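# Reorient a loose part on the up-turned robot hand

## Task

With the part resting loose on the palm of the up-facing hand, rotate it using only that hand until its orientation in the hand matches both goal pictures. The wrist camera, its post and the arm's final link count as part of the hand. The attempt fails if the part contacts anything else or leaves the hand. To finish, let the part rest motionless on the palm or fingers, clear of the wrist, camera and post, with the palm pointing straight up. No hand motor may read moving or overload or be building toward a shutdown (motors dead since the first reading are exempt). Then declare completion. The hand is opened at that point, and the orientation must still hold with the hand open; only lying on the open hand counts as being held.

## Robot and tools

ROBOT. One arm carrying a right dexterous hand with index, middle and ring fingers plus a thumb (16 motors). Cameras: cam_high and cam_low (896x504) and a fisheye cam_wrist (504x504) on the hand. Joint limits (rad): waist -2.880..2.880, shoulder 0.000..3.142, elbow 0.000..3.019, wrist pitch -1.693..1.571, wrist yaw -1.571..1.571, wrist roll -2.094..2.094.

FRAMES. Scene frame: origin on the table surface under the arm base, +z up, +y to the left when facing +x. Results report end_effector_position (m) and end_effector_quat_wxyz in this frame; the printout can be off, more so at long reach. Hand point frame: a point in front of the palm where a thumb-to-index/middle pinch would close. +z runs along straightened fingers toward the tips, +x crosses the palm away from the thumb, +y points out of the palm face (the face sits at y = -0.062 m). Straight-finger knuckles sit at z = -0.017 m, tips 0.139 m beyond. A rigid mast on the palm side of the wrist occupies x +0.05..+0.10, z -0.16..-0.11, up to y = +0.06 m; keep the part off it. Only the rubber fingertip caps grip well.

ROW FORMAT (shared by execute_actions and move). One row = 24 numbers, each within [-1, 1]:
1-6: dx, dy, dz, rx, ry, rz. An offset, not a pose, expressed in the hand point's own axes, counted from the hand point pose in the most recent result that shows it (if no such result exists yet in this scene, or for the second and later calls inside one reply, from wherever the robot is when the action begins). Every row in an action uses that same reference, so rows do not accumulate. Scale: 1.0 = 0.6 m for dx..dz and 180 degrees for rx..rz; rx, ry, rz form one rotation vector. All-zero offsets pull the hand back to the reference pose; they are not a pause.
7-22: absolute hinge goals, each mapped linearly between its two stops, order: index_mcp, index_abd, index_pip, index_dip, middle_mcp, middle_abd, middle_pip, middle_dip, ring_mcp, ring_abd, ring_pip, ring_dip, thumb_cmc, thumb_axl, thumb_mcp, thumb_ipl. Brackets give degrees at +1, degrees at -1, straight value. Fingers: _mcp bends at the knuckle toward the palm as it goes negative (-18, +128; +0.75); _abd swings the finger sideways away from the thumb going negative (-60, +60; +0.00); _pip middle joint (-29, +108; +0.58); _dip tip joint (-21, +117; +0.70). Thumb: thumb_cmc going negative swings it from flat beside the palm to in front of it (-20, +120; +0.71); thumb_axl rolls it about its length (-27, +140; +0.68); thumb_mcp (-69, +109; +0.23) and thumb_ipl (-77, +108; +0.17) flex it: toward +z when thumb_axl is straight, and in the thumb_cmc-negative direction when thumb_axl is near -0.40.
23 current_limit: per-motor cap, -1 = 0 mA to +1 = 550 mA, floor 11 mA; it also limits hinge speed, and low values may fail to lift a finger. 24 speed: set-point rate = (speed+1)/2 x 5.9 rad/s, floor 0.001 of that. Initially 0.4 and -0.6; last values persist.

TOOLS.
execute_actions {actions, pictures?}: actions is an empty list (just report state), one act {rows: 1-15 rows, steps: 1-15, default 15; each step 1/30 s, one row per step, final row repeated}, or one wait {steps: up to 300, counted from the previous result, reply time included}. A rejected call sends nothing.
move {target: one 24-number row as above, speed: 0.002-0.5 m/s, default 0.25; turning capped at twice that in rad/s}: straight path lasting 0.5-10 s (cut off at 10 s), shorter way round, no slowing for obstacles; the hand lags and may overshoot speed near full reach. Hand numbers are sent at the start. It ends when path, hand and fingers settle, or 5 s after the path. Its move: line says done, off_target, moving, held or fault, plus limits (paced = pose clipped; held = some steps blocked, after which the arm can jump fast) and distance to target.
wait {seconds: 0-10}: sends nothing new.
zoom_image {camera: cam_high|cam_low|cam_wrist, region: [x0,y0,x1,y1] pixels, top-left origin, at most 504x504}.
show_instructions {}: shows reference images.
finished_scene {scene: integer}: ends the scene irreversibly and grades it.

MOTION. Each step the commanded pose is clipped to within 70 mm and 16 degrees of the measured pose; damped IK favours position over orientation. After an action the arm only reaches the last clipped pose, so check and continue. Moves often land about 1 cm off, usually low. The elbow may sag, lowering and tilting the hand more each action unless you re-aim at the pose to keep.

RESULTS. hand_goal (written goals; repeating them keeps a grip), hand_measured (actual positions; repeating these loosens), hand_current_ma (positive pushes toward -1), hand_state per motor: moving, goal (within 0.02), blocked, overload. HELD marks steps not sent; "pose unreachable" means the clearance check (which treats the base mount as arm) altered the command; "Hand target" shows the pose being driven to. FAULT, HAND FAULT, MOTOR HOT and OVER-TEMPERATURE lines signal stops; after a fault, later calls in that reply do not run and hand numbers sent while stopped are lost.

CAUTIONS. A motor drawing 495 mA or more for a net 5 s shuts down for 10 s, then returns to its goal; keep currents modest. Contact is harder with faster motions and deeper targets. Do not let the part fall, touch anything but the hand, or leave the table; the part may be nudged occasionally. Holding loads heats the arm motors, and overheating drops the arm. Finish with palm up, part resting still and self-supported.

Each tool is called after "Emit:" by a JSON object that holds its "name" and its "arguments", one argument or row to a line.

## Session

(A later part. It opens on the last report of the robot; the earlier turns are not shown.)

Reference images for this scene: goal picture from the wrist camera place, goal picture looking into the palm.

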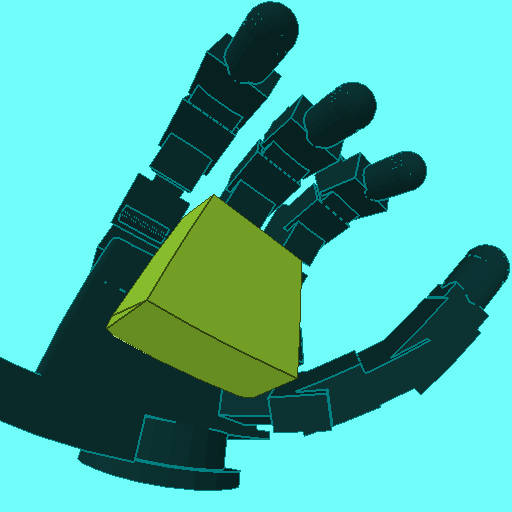

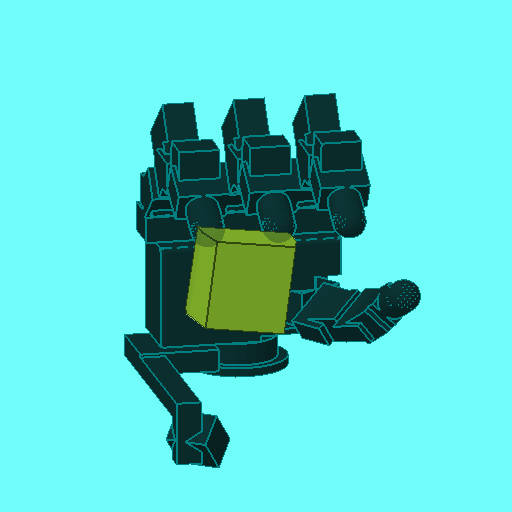

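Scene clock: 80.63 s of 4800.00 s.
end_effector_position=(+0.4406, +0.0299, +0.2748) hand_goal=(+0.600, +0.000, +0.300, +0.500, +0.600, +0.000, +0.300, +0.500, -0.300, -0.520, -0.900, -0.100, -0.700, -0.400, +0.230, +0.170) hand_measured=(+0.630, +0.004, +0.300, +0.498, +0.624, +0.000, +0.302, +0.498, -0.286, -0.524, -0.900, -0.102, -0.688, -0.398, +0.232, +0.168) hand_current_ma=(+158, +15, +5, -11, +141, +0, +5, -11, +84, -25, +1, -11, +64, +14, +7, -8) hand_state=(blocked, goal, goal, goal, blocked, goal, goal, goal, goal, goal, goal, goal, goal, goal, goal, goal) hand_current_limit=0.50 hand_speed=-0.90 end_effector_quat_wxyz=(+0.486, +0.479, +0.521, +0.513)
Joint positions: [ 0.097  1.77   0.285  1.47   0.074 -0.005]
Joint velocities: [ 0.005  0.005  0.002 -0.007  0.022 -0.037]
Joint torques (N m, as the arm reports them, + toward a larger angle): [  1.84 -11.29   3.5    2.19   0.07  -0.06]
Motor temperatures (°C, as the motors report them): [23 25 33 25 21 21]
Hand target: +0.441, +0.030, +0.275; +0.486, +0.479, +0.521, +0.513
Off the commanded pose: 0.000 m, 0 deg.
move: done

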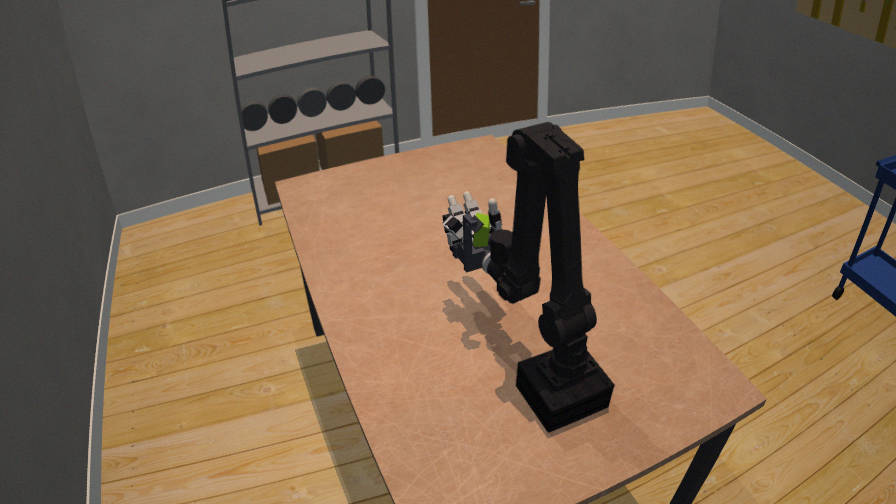

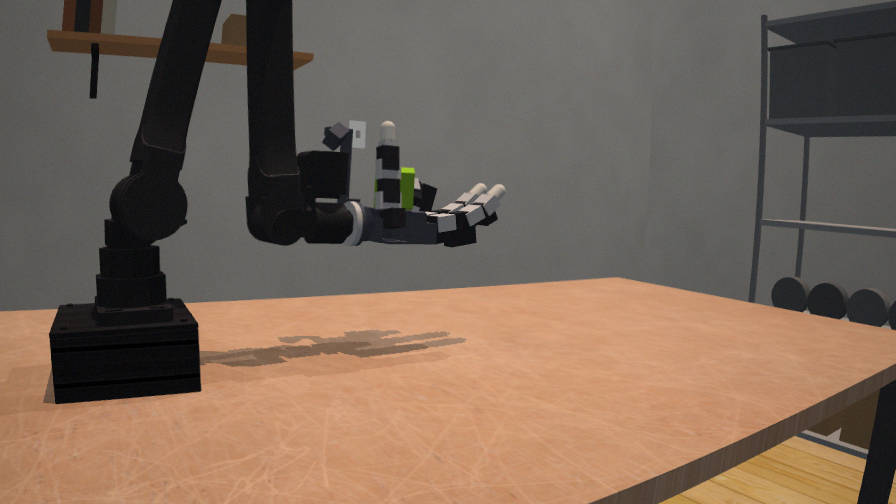

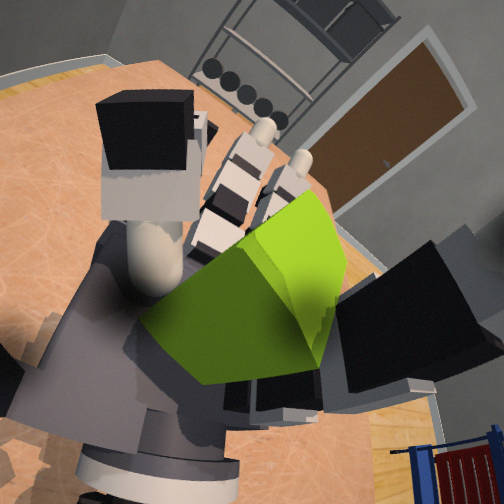

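Emit:
{"name": "move", "arguments": {
  "target": [0,0,0,0,0,0, 0.6,0,0.3,0.5, 0.6,0,0.3,0.5, -0.3,-0.52,-0.9,-0.1, -1,-0.4,0.23,0.17, 0.5,-0.9],
  "speed": 0.1
}}

Emit:
{"name": "zoom_image", "arguments": {
  "camera": "cam_high",
  "region": [420, 180, 530, 290]
}}

Scene clock: 86.17 s of 4800.00 s.
end_effector_position=(+0.4406, +0.0299, +0.2748) hand_goal=(+0.600, +0.000, +0.300, +0.500, +0.600, +0.000, +0.300, +0.500, -0.300, -0.520, -0.900, -0.100, -1.000, -0.400, +0.230, +0.170) hand_measured=(+0.630, +0.004, +0.300, +0.498, +0.624, +0.000, +0.302, +0.498, -0.286, -0.522, -0.900, -0.102, -0.922, -0.396, +0.240, +0.168) hand_current_ma=(+158, +14, +5, -11, +141, +0, +5, -11, +84, -15, +1, -13, +412, +23, +68, -8) hand_state=(blocked, goal, goal, goal, blocked, goal, goal, goal, goal, goal, goal, goal, blocked, goal, goal, goal) hand_current_limit=0.50 hand_speed=-0.90 end_effector_quat_wxyz=(+0.486, +0.479, +0.521, +0.513)
Joint positions: [ 0.097  1.77   0.285  1.47   0.074 -0.005]
Joint velocities: [-0.015 -0.005 -0.007 -0.012  0.007 -0.022]
Joint torques (N m, as the arm reports them, + toward a larger angle): [  1.9  -11.19   3.55   2.21   0.09  -0.04]
Motor temperatures (°C, as the motors report them): [23 25 33 25 21 21]
Hand target: +0.441, +0.030, +0.275; +0.486, +0.479, +0.521, +0.513
Off the commanded pose: 0.000 m, 0 deg.
move: done

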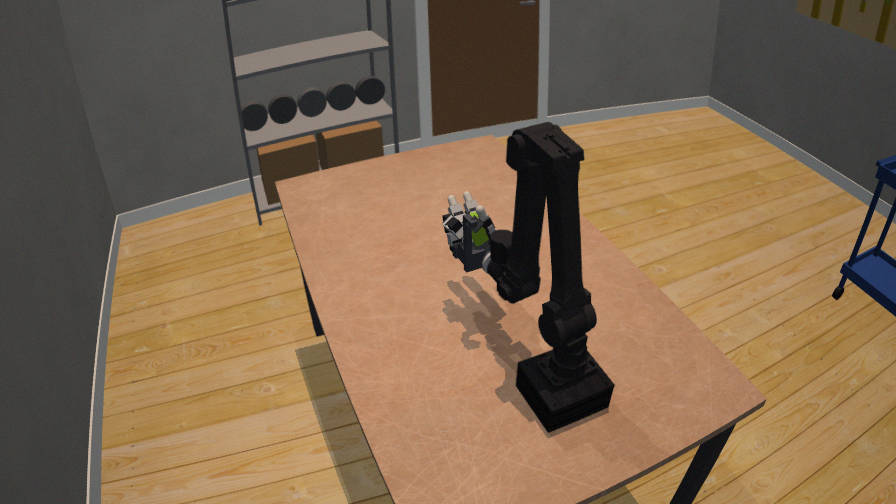

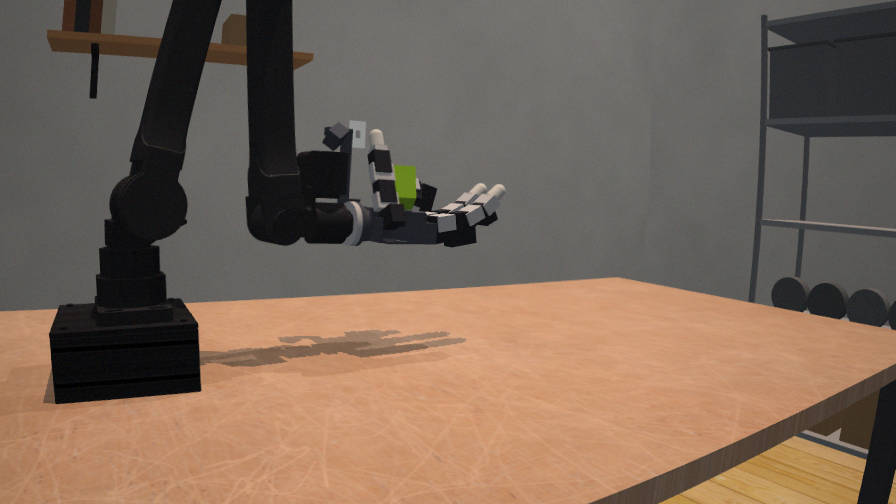

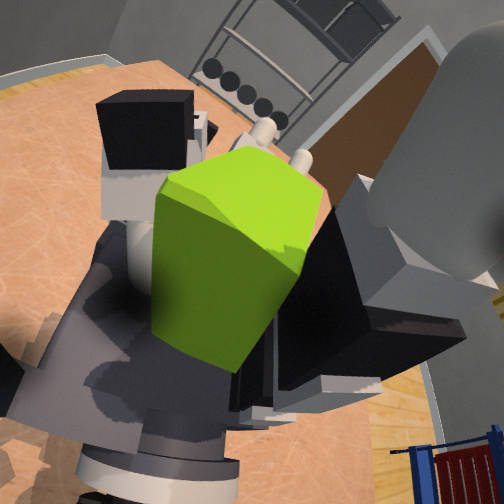

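Region (420, 180, 530, 290) of cam_high's 896x504 image, scaled by 4.582, with more detail than that image has.

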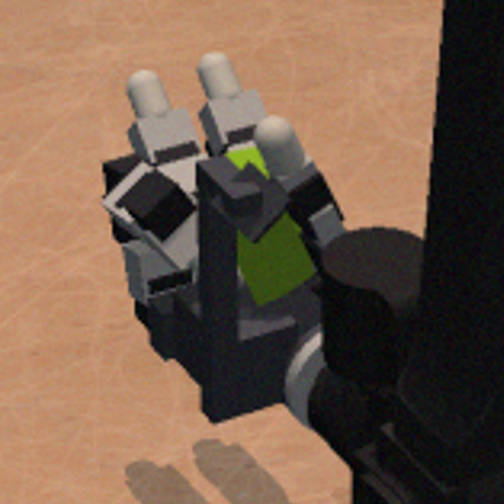

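Emit:
{"name": "move", "arguments": {
  "target": [0,0,0,0,0,0, 0.6,0,0.3,0.5, 0.6,0,0.3,0.5, -0.3,-0.52,-0.9,-0.1, -0.68,-0.4,-0.2,0.17, 0.4,-0.9],
  "speed": 0.1
}}

Scene clock: 91.23 s of 4800.00 s.
end_effector_position=(+0.4406, +0.0299, +0.2748) hand_goal=(+0.600, +0.000, +0.300, +0.500, +0.600, +0.000, +0.300, +0.500, -0.300, -0.520, -0.900, -0.100, -0.680, -0.400, -0.200, +0.170) hand_measured=(+0.630, +0.004, +0.300, +0.498, +0.624, +0.000, +0.302, +0.498, -0.286, -0.524, -0.900, -0.102, -0.648, -0.406, -0.156, +0.174) hand_current_ma=(+158, +14, +5, -11, +141, +0, +5, -11, +84, -21, -1, -11, +178, -33, +300, +27) hand_state=(blocked, goal, goal, goal, blocked, goal, goal, goal, goal, goal, goal, goal, blocked, goal, blocked, goal) hand_current_limit=0.40 hand_speed=-0.90 end_effector_quat_wxyz=(+0.486, +0.479, +0.521, +0.513)
Joint positions: [ 0.097  1.77   0.285  1.47   0.074 -0.005]
Joint velocities: [-0.005 -0.015  0.002 -0.002  0.051 -0.066]
Joint torques (N m, as the arm reports them, + toward a larger angle): [  1.76 -11.42   3.46   2.18   0.07  -0.03]
Motor temperatures (°C, as the motors report them): [23 25 33 25 21 21]
Hand target: +0.441, +0.030, +0.275; +0.486, +0.479, +0.521, +0.513
Off the commanded pose: 0.000 m, 0 deg.
move: done

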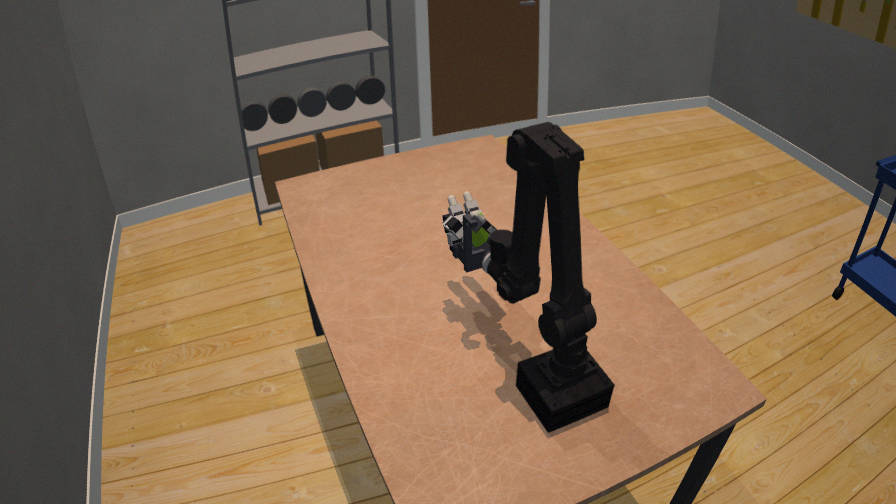

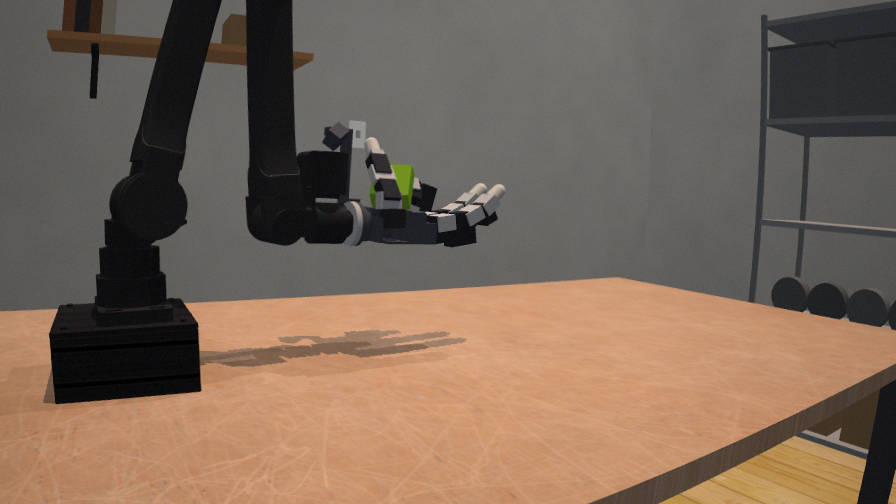

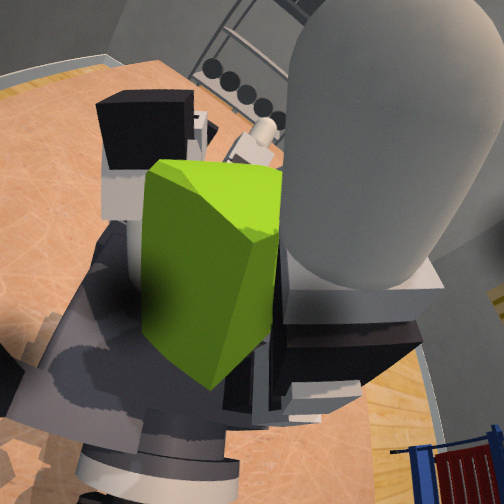

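Emit:
{"name": "move", "arguments": {
  "target": [0,0,0,0,0,-0.08, 0.6,0,0.3,0.5, 0.6,0,0.3,0.5, -0.2,-0.2,-0.9,-0.2, -0.66,-0.4,-0.16,0.17, 0.4,-0.9],
  "speed": 0.05
}}

Scene clock: 99.63 s of 4800.00 s.
end_effector_position=(+0.4411, +0.0333, +0.2777) hand_goal=(+0.600, +0.000, +0.300, +0.500, +0.600, +0.000, +0.300, +0.500, -0.200, -0.200, -0.900, -0.200, -0.660, -0.400, -0.160, +0.170) hand_measured=(+0.630, +0.002, +0.300, +0.498, +0.624, +0.000, +0.302, +0.498, -0.190, -0.224, -0.892, -0.198, -0.664, -0.402, -0.162, +0.170) hand_current_ma=(+158, +9, +5, -11, +141, +0, +5, -11, +60, -121, +39, +13, -24, -14, -18, +5) hand_state=(blocked, goal, goal, goal, blocked, goal, goal, goal, goal, blocked, goal, goal, goal, goal, goal, goal) hand_current_limit=0.40 hand_speed=-0.90 end_effector_quat_wxyz=(+0.543, +0.410, +0.576, +0.453)
Joint positions: [ 0.027  1.77   0.285  1.47  -0.003 -0.247]
Joint velocities: [-0.024  0.015 -0.007  0.002 -0.066 -0.037]
Joint torques (N m, as the arm reports them, + toward a larger angle): [ 1.53 -9.59  3.36  2.89 -0.02 -0.05]
Motor temperatures (°C, as the motors report them): [23 25 32 25 21 21]
Hand target: +0.440, +0.030, +0.275; +0.547, +0.409, +0.577, +0.447
Off the commanded pose: 0.004 m, 1 deg.
move: done

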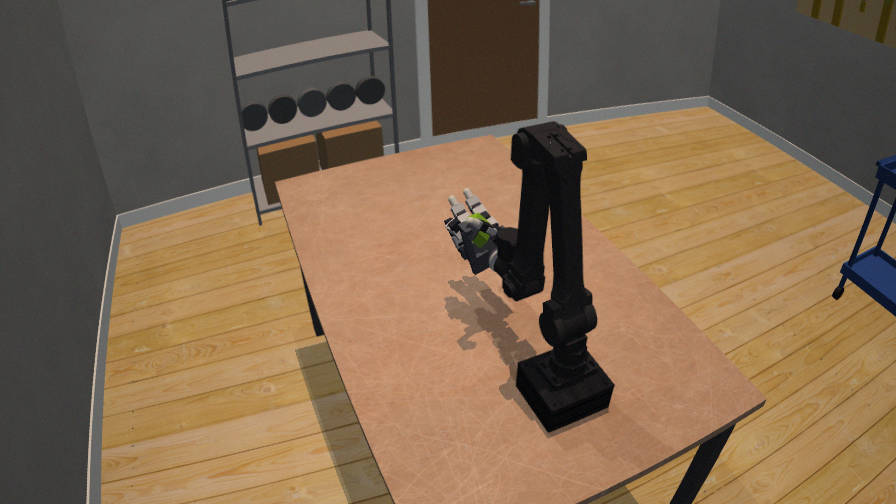

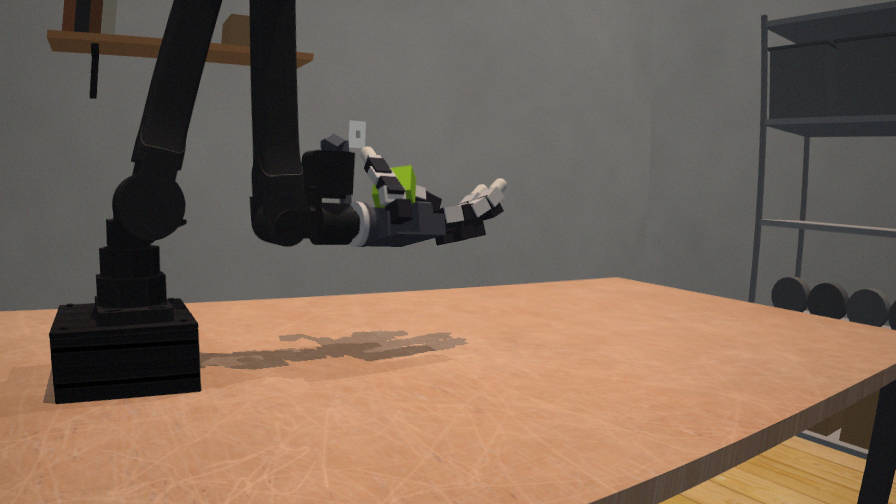

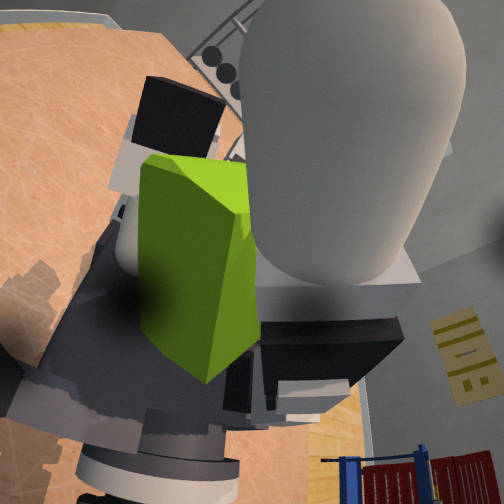

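Emit:
{"name": "move", "arguments": {
  "target": [0,0,0,0,0,0, 0.6,0,0.3,0.5, 0.6,0,0.3,0.5, 0.15,-0.3,-0.9,-0.3, -0.5,-0.4,0.0,0.17, 0.4,-0.92],
  "speed": 0.05
}}

Scene clock: 106.00 s of 4800.00 s.
end_effector_position=(+0.4411, +0.0336, +0.2777) hand_goal=(+0.600, +0.000, +0.300, +0.500, +0.600, +0.000, +0.300, +0.500, +0.150, -0.300, -0.900, -0.300, -0.500, -0.400, +0.000, +0.170) hand_measured=(+0.630, +0.002, +0.300, +0.498, +0.624, +0.000, +0.302, +0.498, +0.152, -0.298, -0.902, -0.298, -0.510, -0.402, -0.008, +0.170) hand_current_ma=(+158, +8, +5, -11, +141, +0, +5, -11, +15, +15, -7, +7, -57, -14, -54, +5) hand_state=(blocked, goal, goal, goal, blocked, goal, goal, goal, goal, goal, goal, goal, goal, goal, goal, goal) hand_current_limit=0.40 hand_speed=-0.92 end_effector_quat_wxyz=(+0.543, +0.409, +0.577, +0.452)
Joint positions: [ 0.027  1.77   0.285  1.47  -0.003 -0.25 ]
Joint velocities: [-0.015  0.005  0.007  0.007 -0.007  0.066]
Joint torques (N m, as the arm reports them, + toward a larger angle): [  1.85 -11.44   3.53   2.23   0.07   0.04]
Motor temperatures (°C, as the motors report them): [23 25 32 25 21 21]
Hand target: +0.441, +0.033, +0.278; +0.543, +0.410, +0.577, +0.453
Off the commanded pose: 0.000 m, 0 deg.
move: done

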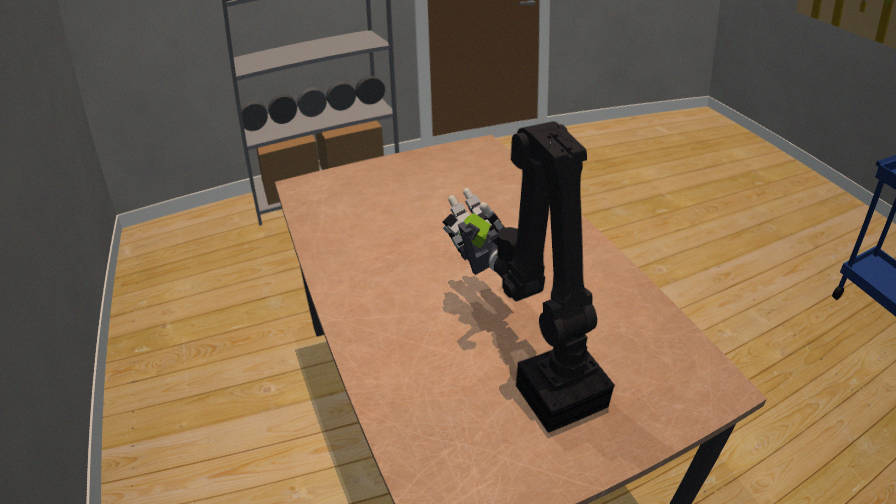

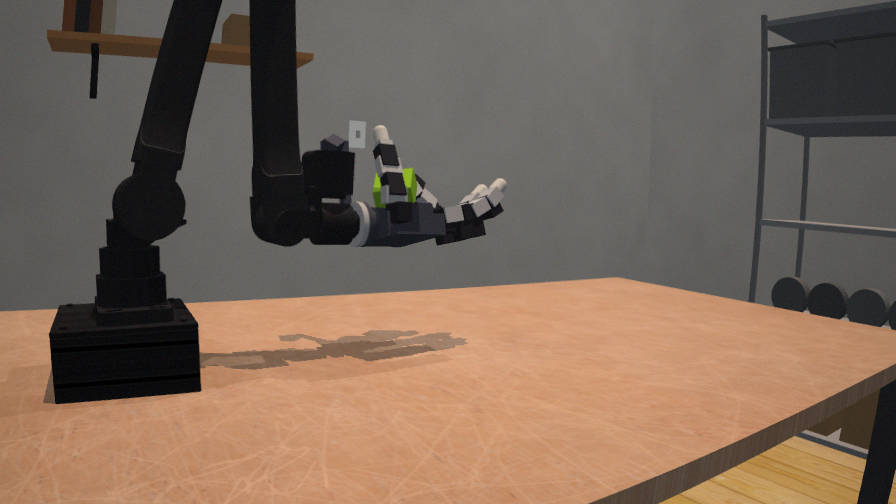

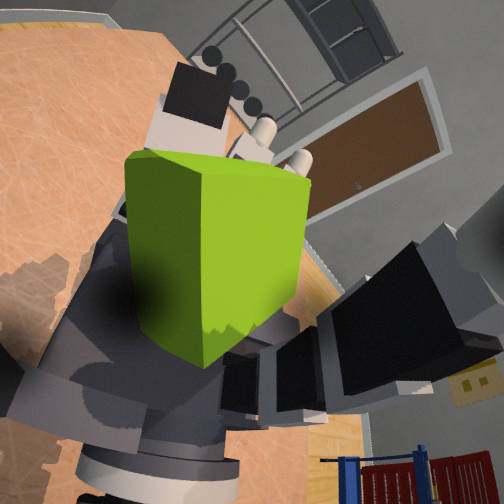

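Emit:
{"name": "move", "arguments": {
  "target": [0,0,0,0,0,0.085, 0.6,0,0.3,0.5, 0.6,0,0.3,0.5, 0.6,-0.3,-0.9,-0.4, -0.3,-0.4,0.2,0.17, 0.4,-0.92],
  "speed": 0.05
}}

Scene clock: 114.70 s of 4800.00 s.
end_effector_position=(+0.4411, +0.0304, +0.2731) hand_goal=(+0.600, +0.000, +0.300, +0.500, +0.600, +0.000, +0.300, +0.500, +0.600, -0.300, -0.900, -0.400, -0.300, -0.400, +0.200, +0.170) hand_measured=(+0.630, +0.002, +0.300, +0.498, +0.624, +0.000, +0.302, +0.498, +0.604, -0.298, -0.906, -0.402, -0.298, -0.402, +0.200, +0.170) hand_current_ma=(+155, +8, +5, -11, +138, +0, +5, -11, +24, +14, -32, -12, +8, -14, -3, +5) hand_state=(blocked, goal, goal, goal, blocked, goal, goal, goal, goal, goal, goal, goal, goal, goal, goal, goal) hand_current_limit=0.40 hand_speed=-0.92 end_effector_quat_wxyz=(+0.483, +0.482, +0.521, +0.513)
Joint positions: [0.101 1.77  0.285 1.464 0.078 0.003]
Joint velocities: [-0.005 -0.015 -0.012  0.012 -0.022  0.007]
Joint torques (N m, as the arm reports them, + toward a larger angle): [  2.73 -13.17   3.62   1.6    0.24   0.02]
Motor temperatures (°C, as the motors report them): [23 25 32 25 21 21]
Hand target: +0.441, +0.033, +0.278; +0.478, +0.483, +0.517, +0.521
Off the commanded pose: 0.006 m, 1 deg.
move: done

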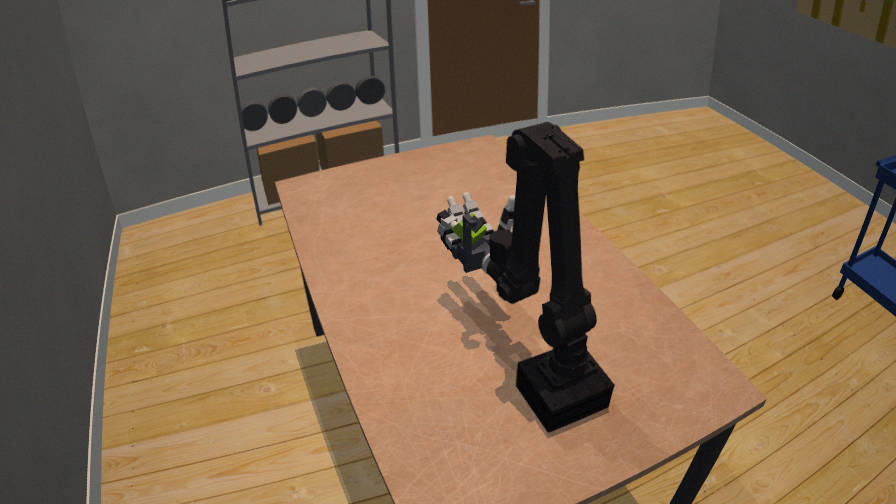

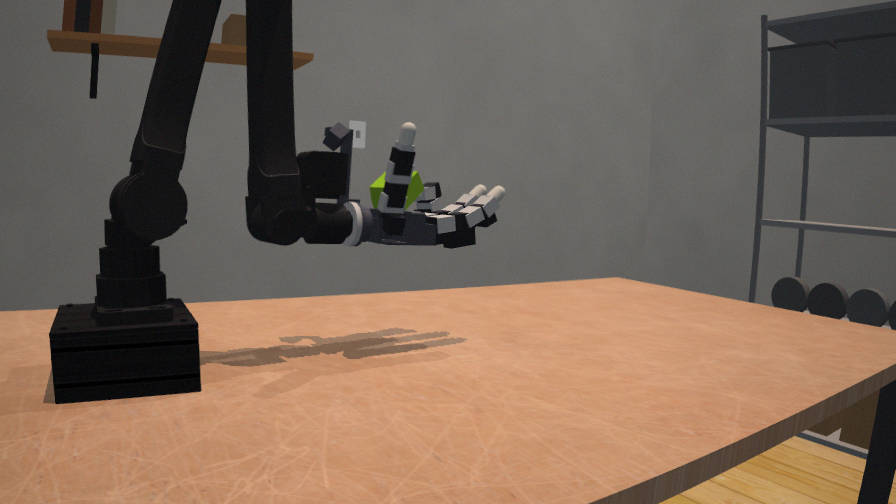

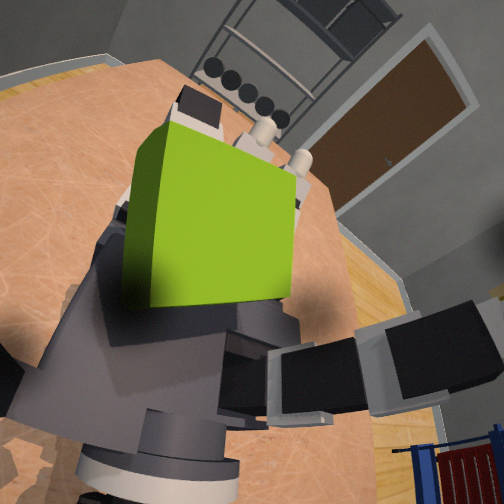

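Emit:
{"name": "move", "arguments": {
  "target": [0,0,0,0,0,0, 0.6,0,0.3,0.5, 0.6,0,0.3,0.5, 1,0.1,-0.75,-1, -0.3,-0.4,0.2,0.17, 0.4,-0.8],
  "speed": 0.05
}}

Scene clock: 119.77 s of 4800.00 s.
end_effector_position=(+0.4411, +0.0302, +0.2730) hand_goal=(+0.600, +0.000, +0.300, +0.500, +0.600, +0.000, +0.300, +0.500, +1.000, +0.100, -0.750, -1.000, -0.300, -0.400, +0.200, +0.170) hand_measured=(+0.628, +0.002, +0.302, +0.498, +0.622, +0.000, +0.302, +0.498, +1.000, +0.098, -0.742, -0.950, -0.298, -0.402, +0.200, +0.170) hand_current_ma=(+145, +8, +5, -11, +132, +0, +6, -10, +1, -14, +46, +249, +11, -14, -1, +5) hand_state=(blocked, goal, goal, goal, blocked, goal, goal, goal, goal, goal, goal, blocked, goal, goal, goal, goal) hand_current_limit=0.40 hand_speed=-0.80 end_effector_quat_wxyz=(+0.482, +0.482, +0.521, +0.513)
Joint positions: [0.101 1.77  0.285 1.464 0.078 0.004]
Joint velocities: [-0.005 -0.005 -0.007 -0.022 -0.081 -0.037]
Joint torques (N m, as the arm reports them, + toward a larger angle): [  1.95 -11.46   3.4    2.24   0.07  -0.13]
Motor temperatures (°C, as the motors report them): [23 25 32 25 21 21]
Hand target: +0.441, +0.030, +0.273; +0.483, +0.482, +0.521, +0.513
Off the commanded pose: 0.000 m, 0 deg.
move: done

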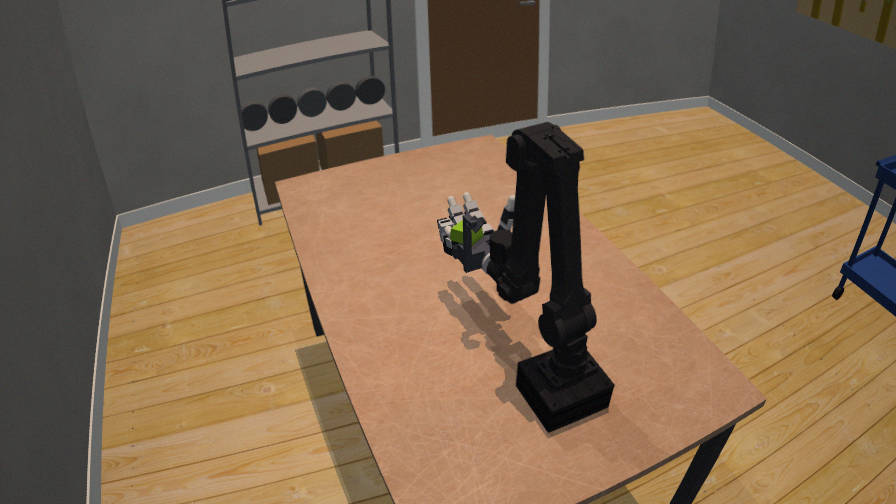

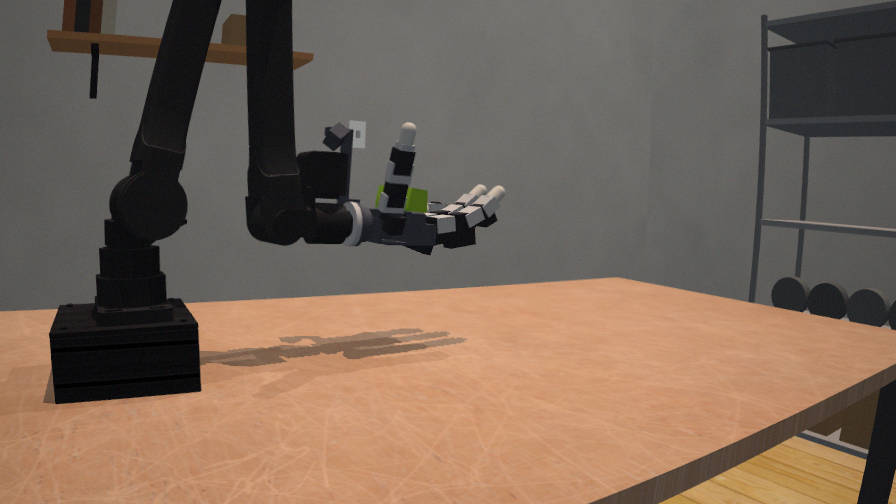

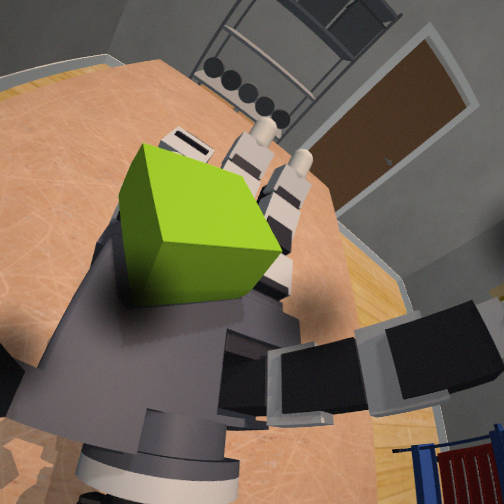

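Emit:
{"name": "execute_actions", "arguments": {
  "actions": []
}}

Scene clock: 131.37 s of 4800.00 s.
end_effector_position=(+0.4411, +0.0302, +0.2730) hand_goal=(+0.600, +0.000, +0.300, +0.500, +0.600, +0.000, +0.300, +0.500, +1.000, +0.100, -0.750, -1.000, -0.300, -0.400, +0.200, +0.170) hand_measured=(+0.628, +0.002, +0.302, +0.498, +0.622, +0.000, +0.302, +0.498, +1.000, +0.098, -0.742, -0.950, -0.298, -0.402, +0.200, +0.170) hand_current_ma=(+145, +8, +5, -11, +132, +0, +6, -10, +1, -14, +46, +249, +11, -14, -1, +5) hand_state=(blocked, goal, goal, goal, blocked, goal, goal, goal, goal, goal, goal, blocked, goal, goal, goal, goal) hand_current_limit=0.40 hand_speed=-0.80 end_effector_quat_wxyz=(+0.482, +0.482, +0.521, +0.513)
Joint positions: [0.101 1.77  0.285 1.464 0.078 0.004]
Joint velocities: [ 0.005 -0.005  0.012 -0.012 -0.022 -0.037]
Joint torques (N m, as the arm reports them, + toward a larger angle): [  2.04 -11.46   3.52   2.22   0.06  -0.12]
Motor temperatures (°C, as the motors report them): [23 25 32 25 21 21]
Hand target: +0.441, +0.030, +0.273; +0.483, +0.482, +0.521, +0.513
Off the commanded pose: 0.000 m, 0 deg.
Steps of this call (steps 1 to 348: nothing new was sent). Readings (end_effector_position | what the end effector reports):
1: (+0.4411, +0.0302, +0.2730) | hand_goal=(+0.600, +0.000, +0.300, +0.500, +0.600, +0.000, +0.300, +0.500, +1.000, +0.100, -0.750, -1.000, -0.300, -0.400, +0.200, +0.170) hand_measured=(+0.628, +0.002, +0.302, +0.498, +0.622, +0.000, +0.302, +0.498, +1.000, +0.098, -0.742, -0.950, -0.298, -0.402, +0.200, +0.170) hand_current_ma=(+145, +8, +5, -11, +132, +0, +6, -10, +1, -14, +46, +249, +11, -14, -1, +5) hand_state=(blocked, goal, goal, goal, blocked, goal, goal, goal, goal, goal, goal, blocked, goal, goal, goal, goal) hand_current_limit=0.40 hand_speed=-0.80
2: (+0.4411, +0.0302, +0.2730) | hand_goal=(+0.600, +0.000, +0.300, +0.500, +0.600, +0.000, +0.300, +0.500, +1.000, +0.100, -0.750, -1.000, -0.300, -0.400, +0.200, +0.170) hand_measured=(+0.628, +0.002, +0.302, +0.498, +0.622, +0.000, +0.302, +0.498, +1.000, +0.098, -0.742, -0.950, -0.298, -0.402, +0.200, +0.170) hand_current_ma=(+145, +8, +5, -11, +132, +0, +6, -10, +1, -14, +46, +249, +11, -14, -1, +5) hand_state=(blocked, goal, goal, goal, blocked, goal, goal, goal, goal, goal, goal, blocked, goal, goal, goal, goal) hand_current_limit=0.40 hand_speed=-0.80
4: (+0.4411, +0.0302, +0.2730) | hand_goal=(+0.600, +0.000, +0.300, +0.500, +0.600, +0.000, +0.300, +0.500, +1.000, +0.100, -0.750, -1.000, -0.300, -0.400, +0.200, +0.170) hand_measured=(+0.628, +0.002, +0.302, +0.498, +0.622, +0.000, +0.302, +0.498, +1.000, +0.098, -0.742, -0.950, -0.298, -0.402, +0.200, +0.170) hand_current_ma=(+145, +8, +5, -11, +132, +0, +6, -10, +1, -14, +46, +249, +11, -14, -1, +5) hand_state=(blocked, goal, goal, goal, blocked, goal, goal, goal, goal, goal, goal, blocked, goal, goal, goal, goal) hand_current_limit=0.40 hand_speed=-0.80
8: (+0.4411, +0.0302, +0.2730) | hand_goal=(+0.600, +0.000, +0.300, +0.500, +0.600, +0.000, +0.300, +0.500, +1.000, +0.100, -0.750, -1.000, -0.300, -0.400, +0.200, +0.170) hand_measured=(+0.628, +0.002, +0.302, +0.498, +0.622, +0.000, +0.302, +0.498, +1.000, +0.098, -0.742, -0.950, -0.298, -0.402, +0.200, +0.170) hand_current_ma=(+145, +8, +5, -11, +132, +0, +6, -10, +1, -14, +46, +249, +11, -14, -1, +5) hand_state=(blocked, goal, goal, goal, blocked, goal, goal, goal, goal, goal, goal, blocked, goal, goal, goal, goal) hand_current_limit=0.40 hand_speed=-0.80
348: the state above

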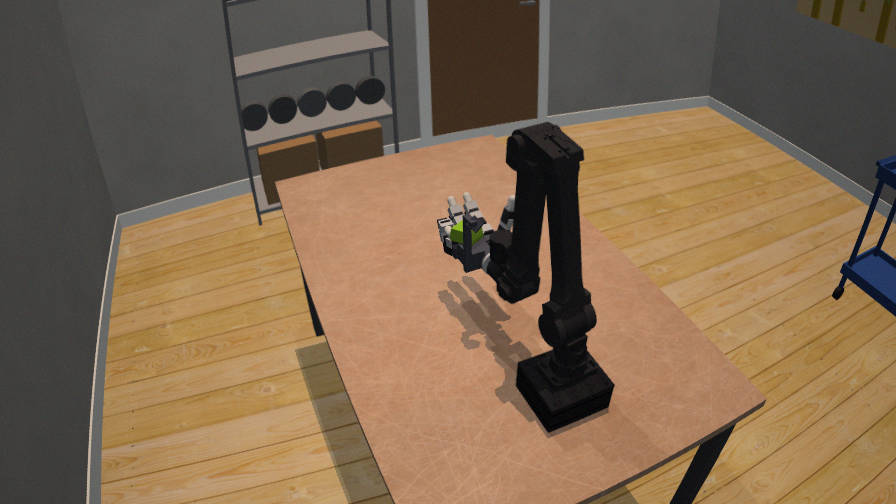

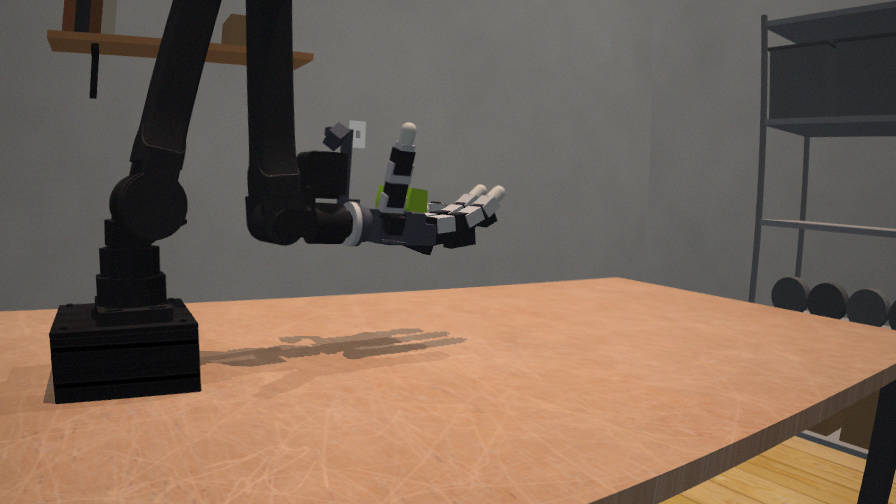

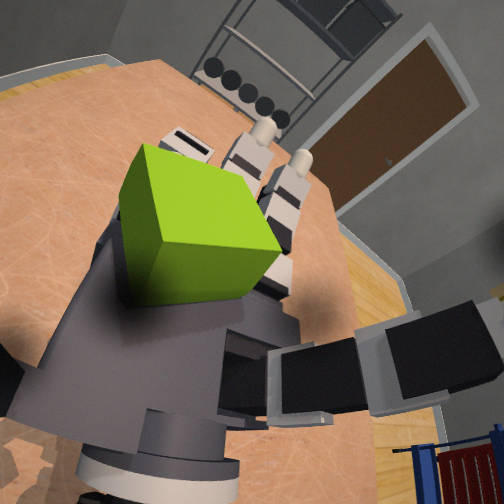

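Emit:
{"name": "show_instructions", "arguments": {

}}

Emit:
{"name": "move", "arguments": {
  "target": [0,0,0,0,0,0, 0.6,0,0.3,0.5, 0.6,0,0.3,0.5, 0.5,0.1,-0.8,-0.7, -0.3,-0.4,0.2,0.17, 0.4,-0.8]
}}

Reference images for this scene: goal picture from the wrist camera place, goal picture looking into the palm.

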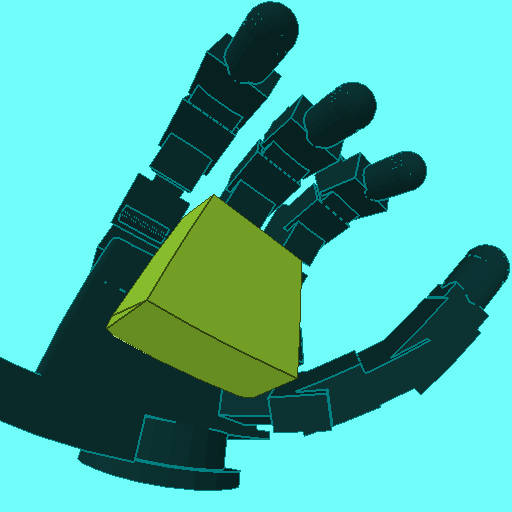

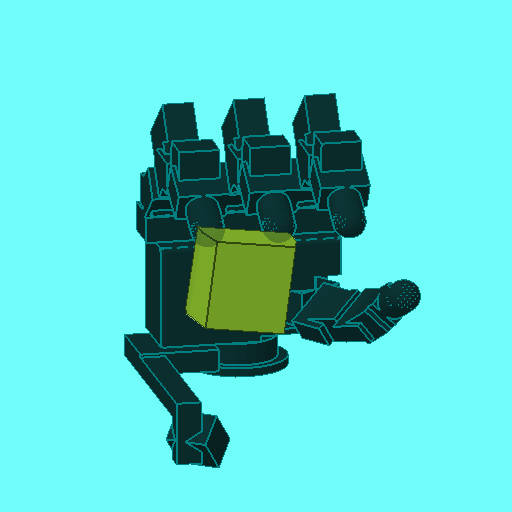

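Scene clock: 136.63 s of 4800.00 s.
end_effector_position=(+0.4411, +0.0302, +0.2730) hand_goal=(+0.600, +0.000, +0.300, +0.500, +0.600, +0.000, +0.300, +0.500, +0.500, +0.100, -0.800, -0.700, -0.300, -0.400, +0.200, +0.170) hand_measured=(+0.628, +0.002, +0.302, +0.498, +0.622, +0.000, +0.302, +0.498, +0.520, +0.098, -0.798, -0.704, -0.298, -0.402, +0.200, +0.170) hand_current_ma=(+145, +8, +5, -11, +132, +0, +6, -10, +125, -9, +9, -18, +11, -14, -1, +5) hand_state=(blocked, goal, goal, goal, blocked, goal, goal, goal, blocked, goal, goal, goal, goal, goal, goal, goal) hand_current_limit=0.40 hand_speed=-0.80 end_effector_quat_wxyz=(+0.482, +0.482, +0.521, +0.513)
Joint positions: [0.101 1.77  0.285 1.464 0.078 0.004]
Joint velocities: [-0.005 -0.015 -0.017 -0.002 -0.022 -0.007]
Joint torques (N m, as the arm reports them, + toward a larger angle): [  2.09 -11.23   3.45   2.21   0.08  -0.12]
Motor temperatures (°C, as the motors report them): [23 25 32 25 21 21]
Hand target: +0.441, +0.030, +0.273; +0.482, +0.482, +0.521, +0.513
Off the commanded pose: 0.000 m, 0 deg.
move: done

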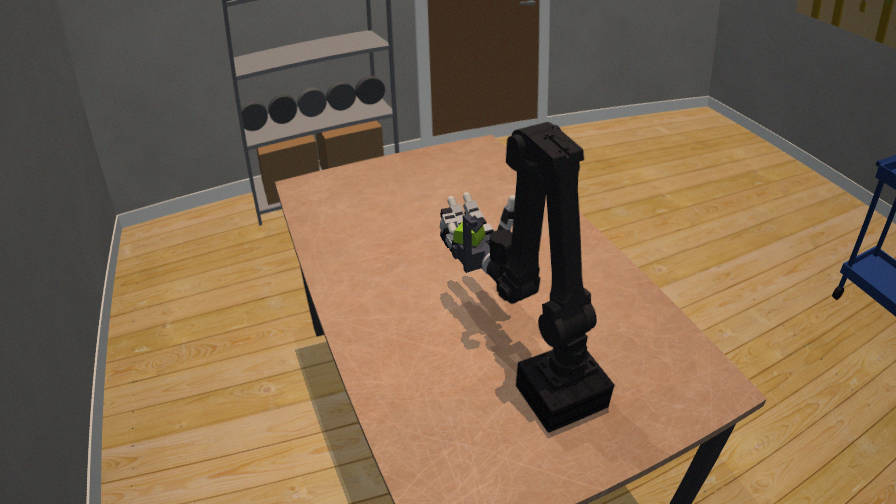

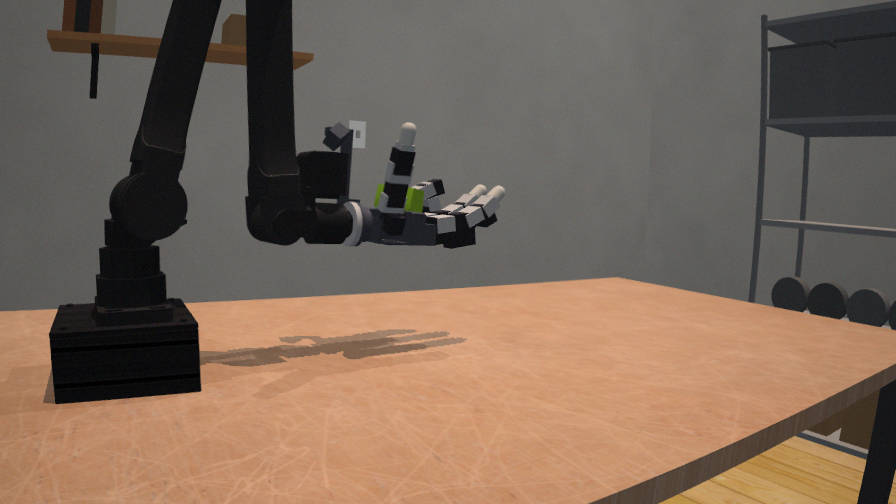

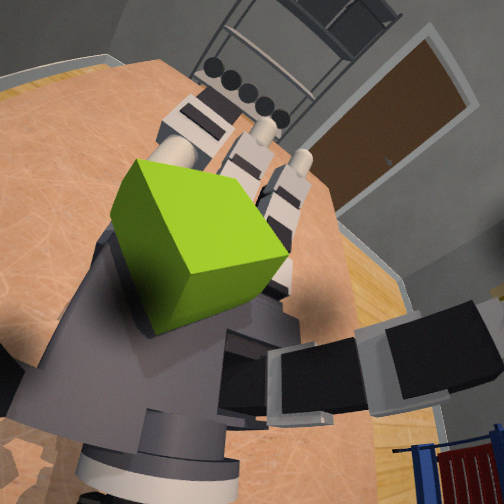

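Rotating the right way. Continue.

Emit:
{"name": "move", "arguments": {
  "target": [0,0,0,0,0,0, 0.6,0,0.3,0.5, 0.6,0,0.3,0.5, 0.15,0.0,-0.85,-0.4, -0.1,-0.4,0.2,0.17, 0.4,-0.8]
}}

Scene clock: 140.53 s of 4800.00 s.
end_effector_position=(+0.4411, +0.0302, +0.2730) hand_goal=(+0.600, +0.000, +0.300, +0.500, +0.600, +0.000, +0.300, +0.500, +0.150, +0.000, -0.850, -0.400, -0.100, -0.400, +0.200, +0.170) hand_measured=(+0.628, +0.002, +0.302, +0.498, +0.622, +0.000, +0.302, +0.498, +0.168, +0.004, -0.850, -0.402, -0.096, -0.402, +0.202, +0.170) hand_current_ma=(+145, +8, +5, -11, +132, +0, +6, -10, +112, +18, +0, -11, +23, -14, +8, +5) hand_state=(blocked, goal, goal, goal, blocked, goal, goal, goal, goal, goal, goal, goal, goal, goal, goal, goal) hand_current_limit=0.40 hand_speed=-0.80 end_effector_quat_wxyz=(+0.482, +0.482, +0.521, +0.513)
Joint positions: [0.101 1.77  0.285 1.464 0.078 0.004]
Joint velocities: [-0.005 -0.005 -0.007 -0.012  0.037 -0.051]
Joint torques (N m, as the arm reports them, + toward a larger angle): [  1.8  -11.25   3.48   2.17   0.06  -0.13]
Motor temperatures (°C, as the motors report them): [23 25 32 25 21 21]
Hand target: +0.441, +0.030, +0.273; +0.482, +0.482, +0.521, +0.513
Off the commanded pose: 0.000 m, 0 deg.
move: done

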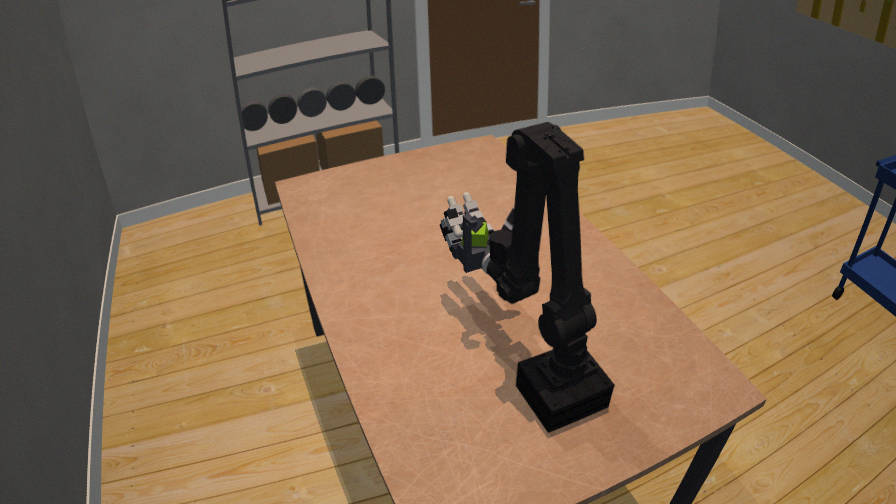

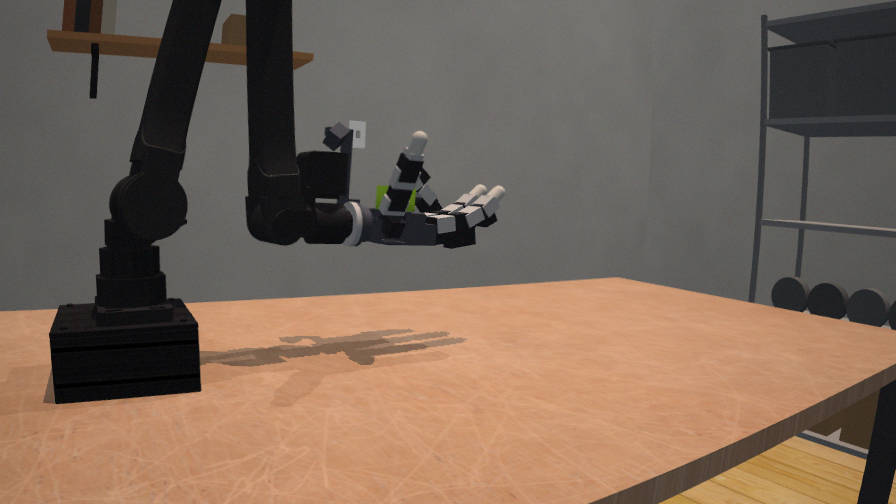

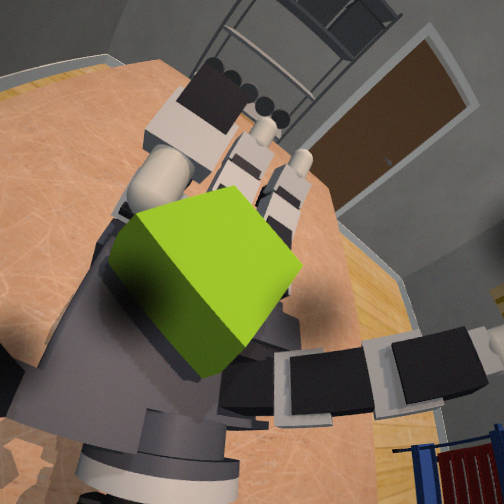

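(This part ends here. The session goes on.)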